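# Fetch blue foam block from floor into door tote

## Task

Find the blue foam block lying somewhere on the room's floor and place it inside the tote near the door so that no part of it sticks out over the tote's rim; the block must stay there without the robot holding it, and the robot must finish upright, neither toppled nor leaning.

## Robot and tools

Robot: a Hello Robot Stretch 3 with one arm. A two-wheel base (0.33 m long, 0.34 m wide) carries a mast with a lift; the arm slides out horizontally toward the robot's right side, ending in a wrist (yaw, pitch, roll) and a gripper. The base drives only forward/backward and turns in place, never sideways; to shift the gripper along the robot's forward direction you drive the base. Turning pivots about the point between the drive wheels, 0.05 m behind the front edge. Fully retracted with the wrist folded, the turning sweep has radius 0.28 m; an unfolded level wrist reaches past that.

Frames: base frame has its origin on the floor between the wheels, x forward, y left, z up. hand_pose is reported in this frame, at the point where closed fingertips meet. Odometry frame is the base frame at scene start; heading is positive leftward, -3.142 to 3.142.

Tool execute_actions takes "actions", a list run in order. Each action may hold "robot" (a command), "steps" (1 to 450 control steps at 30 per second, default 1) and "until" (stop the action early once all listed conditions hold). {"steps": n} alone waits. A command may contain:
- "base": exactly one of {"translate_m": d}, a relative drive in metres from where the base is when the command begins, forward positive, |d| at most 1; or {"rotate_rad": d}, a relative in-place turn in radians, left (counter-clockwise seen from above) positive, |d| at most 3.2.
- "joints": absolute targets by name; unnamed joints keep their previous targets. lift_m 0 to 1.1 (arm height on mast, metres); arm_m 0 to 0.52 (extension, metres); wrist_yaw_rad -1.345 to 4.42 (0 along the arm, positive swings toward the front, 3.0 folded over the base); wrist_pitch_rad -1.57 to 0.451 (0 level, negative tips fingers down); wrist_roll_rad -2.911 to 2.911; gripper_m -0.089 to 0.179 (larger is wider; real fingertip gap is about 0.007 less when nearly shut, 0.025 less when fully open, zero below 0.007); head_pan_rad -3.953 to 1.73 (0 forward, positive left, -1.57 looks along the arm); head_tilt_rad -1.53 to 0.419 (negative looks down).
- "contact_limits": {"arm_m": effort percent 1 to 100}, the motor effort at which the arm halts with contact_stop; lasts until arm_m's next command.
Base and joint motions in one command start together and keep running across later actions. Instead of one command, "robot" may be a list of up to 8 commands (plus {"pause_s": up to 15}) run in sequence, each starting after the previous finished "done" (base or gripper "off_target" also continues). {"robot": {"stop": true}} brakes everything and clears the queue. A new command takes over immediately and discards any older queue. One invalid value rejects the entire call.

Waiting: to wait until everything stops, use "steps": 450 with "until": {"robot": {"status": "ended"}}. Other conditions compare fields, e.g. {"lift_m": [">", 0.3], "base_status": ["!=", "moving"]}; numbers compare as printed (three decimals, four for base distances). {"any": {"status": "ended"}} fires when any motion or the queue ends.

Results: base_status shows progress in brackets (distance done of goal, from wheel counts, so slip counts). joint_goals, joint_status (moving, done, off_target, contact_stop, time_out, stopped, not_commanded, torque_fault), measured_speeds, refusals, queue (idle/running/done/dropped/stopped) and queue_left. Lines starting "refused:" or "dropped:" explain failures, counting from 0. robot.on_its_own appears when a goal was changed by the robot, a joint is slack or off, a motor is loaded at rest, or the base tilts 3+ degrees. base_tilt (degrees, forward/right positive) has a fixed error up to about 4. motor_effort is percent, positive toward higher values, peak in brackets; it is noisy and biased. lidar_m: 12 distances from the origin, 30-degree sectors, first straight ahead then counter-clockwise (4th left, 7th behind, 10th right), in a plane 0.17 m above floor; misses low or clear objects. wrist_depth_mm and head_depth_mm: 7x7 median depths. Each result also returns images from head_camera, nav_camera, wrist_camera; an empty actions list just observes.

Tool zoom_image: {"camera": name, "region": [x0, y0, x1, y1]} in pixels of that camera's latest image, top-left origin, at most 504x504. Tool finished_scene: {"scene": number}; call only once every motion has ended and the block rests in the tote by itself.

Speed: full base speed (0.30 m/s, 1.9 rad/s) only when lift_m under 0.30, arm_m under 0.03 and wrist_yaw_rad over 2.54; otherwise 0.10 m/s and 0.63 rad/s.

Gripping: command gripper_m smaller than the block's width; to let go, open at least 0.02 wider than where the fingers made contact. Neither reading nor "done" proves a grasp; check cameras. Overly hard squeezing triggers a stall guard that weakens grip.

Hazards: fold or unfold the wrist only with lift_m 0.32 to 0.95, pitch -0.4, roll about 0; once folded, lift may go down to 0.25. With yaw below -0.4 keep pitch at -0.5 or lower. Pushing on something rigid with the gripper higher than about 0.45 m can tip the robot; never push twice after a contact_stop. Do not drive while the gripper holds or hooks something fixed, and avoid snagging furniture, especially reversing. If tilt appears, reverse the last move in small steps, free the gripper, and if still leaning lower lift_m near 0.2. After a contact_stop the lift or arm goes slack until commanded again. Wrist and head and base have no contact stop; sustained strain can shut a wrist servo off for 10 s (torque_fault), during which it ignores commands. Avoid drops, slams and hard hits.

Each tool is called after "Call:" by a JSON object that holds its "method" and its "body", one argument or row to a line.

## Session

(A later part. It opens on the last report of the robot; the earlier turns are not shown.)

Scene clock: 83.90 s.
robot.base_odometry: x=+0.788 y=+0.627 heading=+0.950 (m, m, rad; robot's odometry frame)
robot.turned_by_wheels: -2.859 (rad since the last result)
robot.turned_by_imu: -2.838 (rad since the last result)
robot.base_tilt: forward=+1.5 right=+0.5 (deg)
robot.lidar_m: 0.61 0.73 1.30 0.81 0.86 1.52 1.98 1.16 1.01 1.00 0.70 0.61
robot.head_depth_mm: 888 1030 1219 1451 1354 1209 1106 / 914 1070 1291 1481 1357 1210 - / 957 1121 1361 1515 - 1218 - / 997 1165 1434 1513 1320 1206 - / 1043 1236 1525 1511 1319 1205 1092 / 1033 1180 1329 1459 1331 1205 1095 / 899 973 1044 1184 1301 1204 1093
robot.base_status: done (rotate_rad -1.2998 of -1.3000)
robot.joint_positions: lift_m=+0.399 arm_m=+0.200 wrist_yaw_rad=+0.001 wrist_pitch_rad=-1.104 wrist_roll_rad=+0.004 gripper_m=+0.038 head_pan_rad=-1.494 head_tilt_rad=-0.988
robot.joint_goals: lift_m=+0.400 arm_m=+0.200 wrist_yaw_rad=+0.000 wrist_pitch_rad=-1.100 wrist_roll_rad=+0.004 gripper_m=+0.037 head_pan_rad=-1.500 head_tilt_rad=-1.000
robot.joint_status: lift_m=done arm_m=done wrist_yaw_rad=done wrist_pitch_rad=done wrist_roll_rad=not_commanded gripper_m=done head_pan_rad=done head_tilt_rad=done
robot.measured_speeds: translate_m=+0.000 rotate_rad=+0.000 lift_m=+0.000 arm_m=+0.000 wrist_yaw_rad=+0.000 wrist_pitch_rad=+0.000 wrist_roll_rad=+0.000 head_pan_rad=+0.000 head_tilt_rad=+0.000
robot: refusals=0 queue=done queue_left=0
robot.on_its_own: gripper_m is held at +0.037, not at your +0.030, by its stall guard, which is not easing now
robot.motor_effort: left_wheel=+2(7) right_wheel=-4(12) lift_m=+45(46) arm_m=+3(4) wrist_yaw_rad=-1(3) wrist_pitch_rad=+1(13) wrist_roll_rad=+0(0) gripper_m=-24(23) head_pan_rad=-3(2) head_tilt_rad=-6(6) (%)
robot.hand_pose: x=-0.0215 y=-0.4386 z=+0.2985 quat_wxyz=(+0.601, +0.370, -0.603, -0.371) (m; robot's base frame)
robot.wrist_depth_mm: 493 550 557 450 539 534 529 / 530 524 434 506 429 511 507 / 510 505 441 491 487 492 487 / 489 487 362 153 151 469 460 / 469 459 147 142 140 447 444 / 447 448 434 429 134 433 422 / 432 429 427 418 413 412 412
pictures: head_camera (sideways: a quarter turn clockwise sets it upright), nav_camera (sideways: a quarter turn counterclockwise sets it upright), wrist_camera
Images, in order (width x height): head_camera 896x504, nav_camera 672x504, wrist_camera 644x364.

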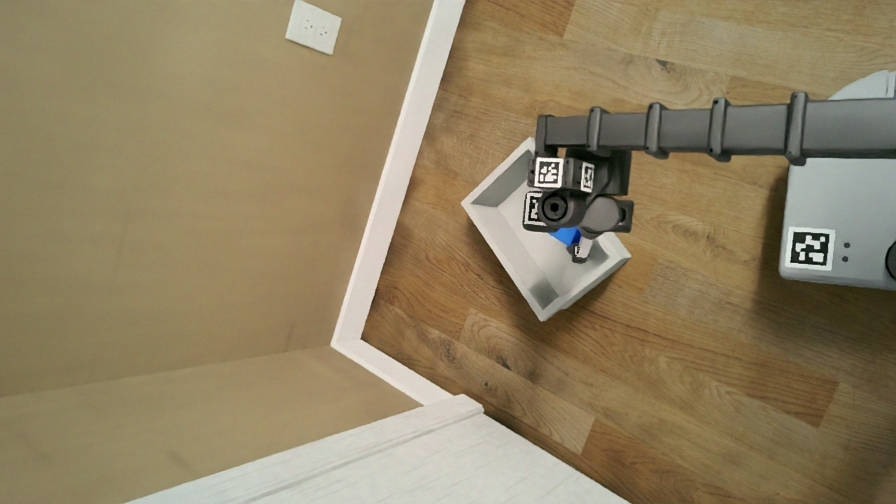

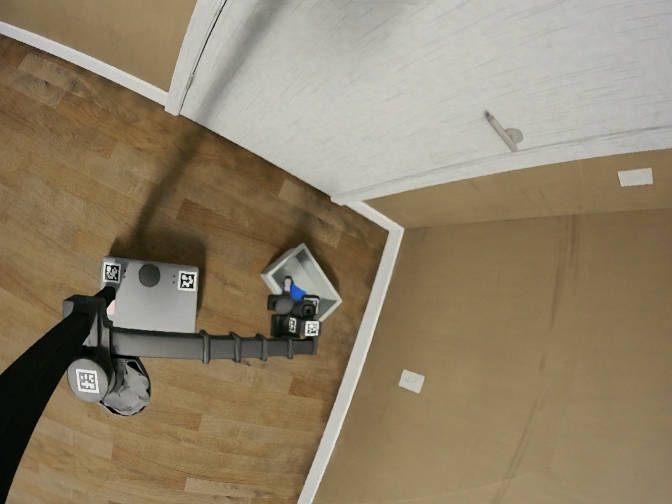

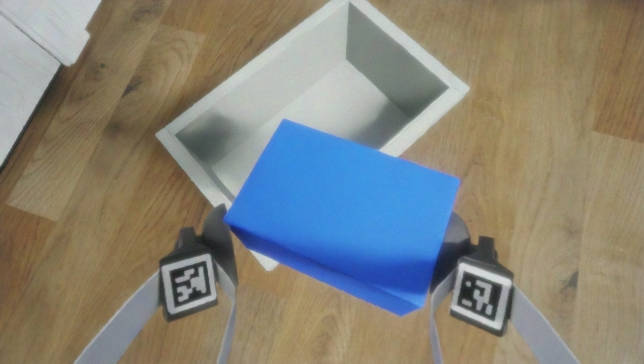

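Call:
{"method": "execute_actions", "body": {
  "actions": [
    {"robot":[{"joints":{"wrist_yaw_rad":0.3,"arm_m":0.345,"lift_m":0.32}},{"joints":{"lift_m":0.2}}],"steps":450,"until":{"robot":{"status":"ended"}}}
  ]
}}

Scene clock: 88.07 s.
robot.base_odometry: x=+0.788 y=+0.627 heading=+0.950 (m, m, rad; robot's odometry frame)
robot.turned_by_wheels: +0.000 (rad since the last result)
robot.turned_by_imu: +0.000 (rad since the last result)
robot.base_tilt: forward=+1.5 right=+0.6 (deg)
robot.lidar_m: 0.61 0.73 1.30 0.81 0.86 1.52 1.97 1.15 1.01 1.01 0.70 0.61
robot.head_depth_mm: 889 1025 1212 1448 1342 1211 1099 / 919 1072 1287 1499 1343 1212 1127 / 959 1119 1361 1515 1295 1208 - / 1000 1172 1442 1506 1296 1209 - / 1036 1237 1528 1507 1316 1203 1091 / 1026 1174 1330 1463 1334 1200 1096 / 900 974 1045 1181 1288 1209 1091
robot.base_status: done (rotate_rad -1.2998 of -1.3000)
robot.joint_positions: lift_m=+0.201 arm_m=+0.345 wrist_yaw_rad=+0.298 wrist_pitch_rad=-1.105 wrist_roll_rad=+0.004 gripper_m=+0.038 head_pan_rad=-1.494 head_tilt_rad=-0.988
robot.joint_goals: lift_m=+0.200 arm_m=+0.345 wrist_yaw_rad=+0.300 wrist_pitch_rad=-1.100 wrist_roll_rad=+0.004 gripper_m=+0.037 head_pan_rad=-1.500 head_tilt_rad=-1.000
robot.joint_status: lift_m=done arm_m=done wrist_yaw_rad=done wrist_pitch_rad=done wrist_roll_rad=not_commanded gripper_m=done head_pan_rad=done head_tilt_rad=done
robot.measured_speeds: translate_m=+0.000 rotate_rad=+0.000 lift_m=+0.000 arm_m=+0.000 wrist_yaw_rad=+0.000 wrist_pitch_rad=+0.000 wrist_roll_rad=+0.000 head_pan_rad=+0.000 head_tilt_rad=+0.000
robot: refusals=0 queue=done queue_left=0
robot.on_its_own: gripper_m is held at +0.037, not at your +0.030, by its stall guard, which is not easing now
robot.motor_effort: left_wheel=+2(2) right_wheel=-4(5) lift_m=+18(45) arm_m=+4(4) wrist_yaw_rad=+2(2) wrist_pitch_rad=+2(2) wrist_roll_rad=+0(0) gripper_m=-24(24) head_pan_rad=-2(3) head_tilt_rad=-6(6) (%)
robot.hand_pose: x=+0.0059 y=-0.5793 z=+0.0996 quat_wxyz=(+0.649, +0.456, -0.541, -0.279) (m; robot's base frame)
robot.wrist_depth_mm: 323 320 316 176 207 204 173 / 307 169 177 215 271 223 167 / 164 181 222 227 278 246 177 / 178 225 266 153 151 260 191 / 162 224 147 142 141 253 204 / 148 186 250 244 134 212 151 / 137 191 241 240 212 142 131
pictures: head_camera (sideways: a quarter turn clockwise sets it upright), nav_camera (sideways: a quarter turn counterclockwise sets it upright), wrist_camera
Images, in order (width x height): head_camera 896x504, nav_camera 672x504, wrist_camera 644x364.

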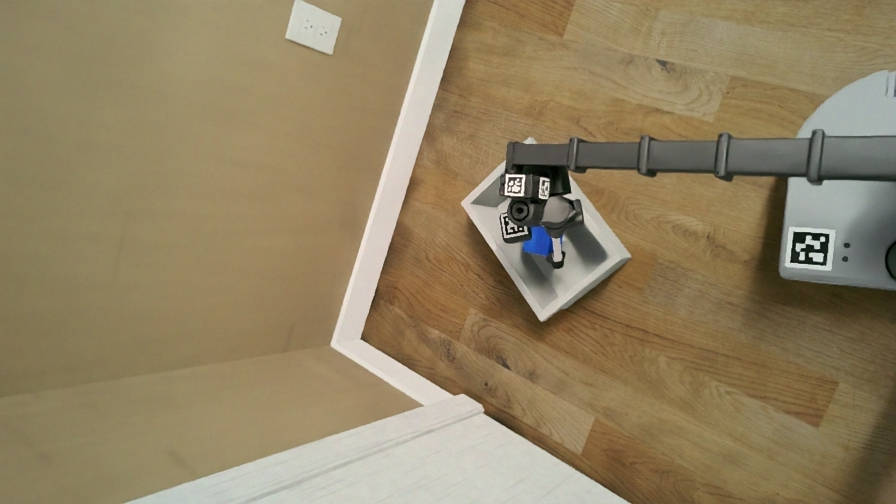

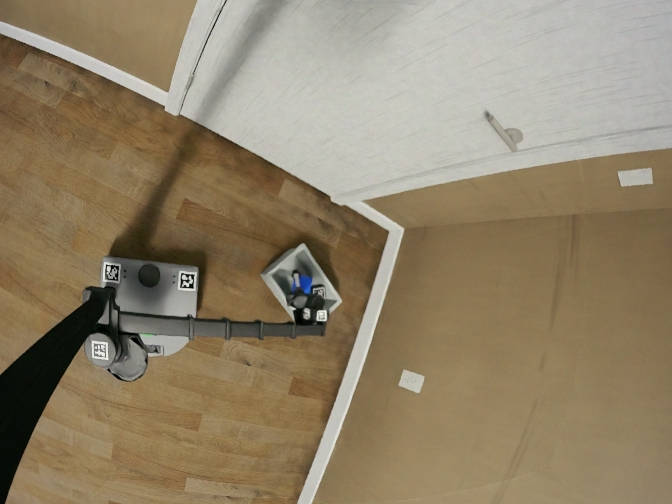

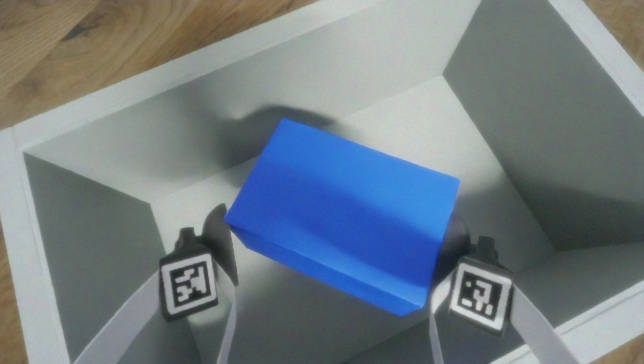

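Call:
{"method": "execute_actions", "body": {
  "actions": [
    {"robot":[{"joints":{"lift_m":0.155,"arm_m":0.36}},{"joints":{"gripper_m":0.135}},{"joints":{"lift_m":0.3}}],"steps":450,"until":{"robot":{"status":"ended"}}}
  ]
}}

Scene clock: 92.87 s.
robot.base_odometry: x=+0.788 y=+0.627 heading=+0.950 (m, m, rad; robot's odometry frame)
robot.turned_by_wheels: +0.000 (rad since the last result)
robot.turned_by_imu: +0.000 (rad since the last result)
robot.base_tilt: forward=+1.5 right=+0.5 (deg)
robot.lidar_m: 0.61 0.73 1.29 0.81 0.86 1.52 1.98 1.15 1.00 1.01 0.70 0.61
robot.head_depth_mm: 891 1027 1218 1455 1352 1209 1100 / 919 1070 1291 1489 1342 1213 1121 / 954 1118 1359 1544 1319 1223 - / 991 1175 1441 1511 1315 1204 - / 1034 1239 1534 1517 1316 1211 1096 / 1032 1174 1333 1450 1339 1205 1098 / 899 974 1043 1171 1291 1204 1097
robot.base_status: done (rotate_rad -1.2998 of -1.3000)
robot.joint_positions: lift_m=+0.299 arm_m=+0.360 wrist_yaw_rad=+0.298 wrist_pitch_rad=-1.105 wrist_roll_rad=+0.004 gripper_m=+0.135 head_pan_rad=-1.494 head_tilt_rad=-0.988
robot.joint_goals: lift_m=+0.300 arm_m=+0.360 wrist_yaw_rad=+0.300 wrist_pitch_rad=-1.100 wrist_roll_rad=+0.004 gripper_m=+0.135 head_pan_rad=-1.500 head_tilt_rad=-1.000
robot.joint_status: lift_m=done arm_m=done wrist_yaw_rad=done wrist_pitch_rad=done wrist_roll_rad=not_commanded gripper_m=done head_pan_rad=done head_tilt_rad=done
robot.measured_speeds: translate_m=+0.000 rotate_rad=+0.000 lift_m=+0.000 arm_m=+0.000 wrist_yaw_rad=+0.000 wrist_pitch_rad=+0.000 wrist_roll_rad=+0.000 head_pan_rad=+0.000 head_tilt_rad=+0.000
robot: refusals=0 queue=done queue_left=0
robot.motor_effort: left_wheel=+2(2) right_wheel=-4(4) lift_m=+45(47) arm_m=+4(5) wrist_yaw_rad=+2(2) wrist_pitch_rad=+2(2) wrist_roll_rad=+0(0) gripper_m=+0(99) head_pan_rad=-2(3) head_tilt_rad=-6(6) (%)
robot.hand_pose: x=+0.0059 y=-0.5942 z=+0.1984 quat_wxyz=(+0.649, +0.456, -0.541, -0.279) (m; robot's base frame)
robot.wrist_depth_mm: 403 437 441 423 422 423 404 / 420 414 415 408 284 400 396 / 402 398 391 276 325 373 378 / 383 379 278 362 364 275 361 / 367 261 354 350 351 271 346 / 353 - 342 302 334 - 331 / 342 291 326 327 251 322 322
pictures: head_camera (sideways: a quarter turn clockwise sets it upright), nav_camera (sideways: a quarter turn counterclockwise sets it upright), wrist_camera
Images, in order (width x height): head_camera 896x504, nav_camera 672x504, wrist_camera 644x364.

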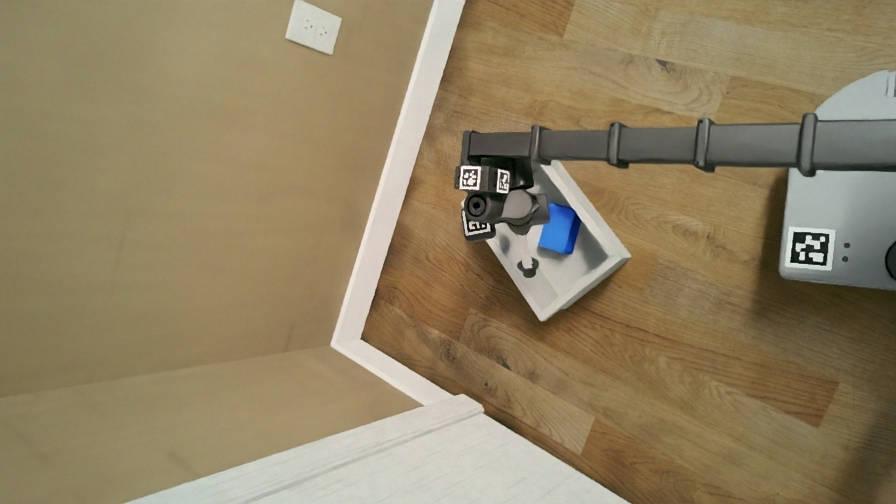

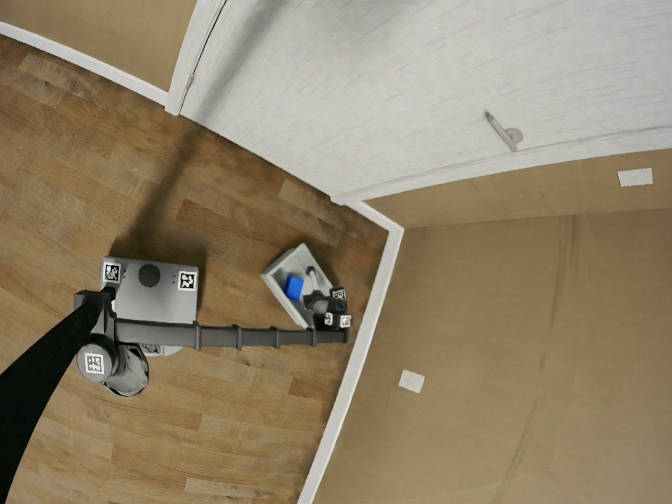

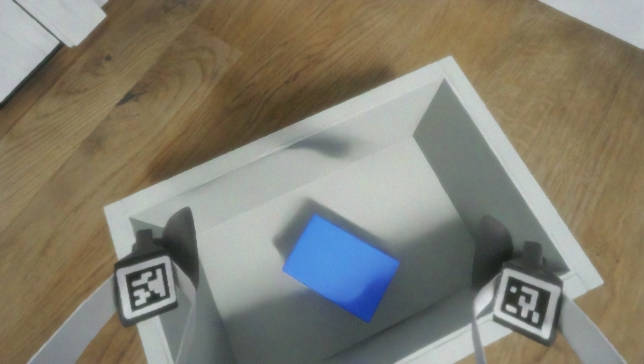

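Call:
{"method": "finished_scene", "body": {
  "scene": 1
}}

The scene is finished: the task was done.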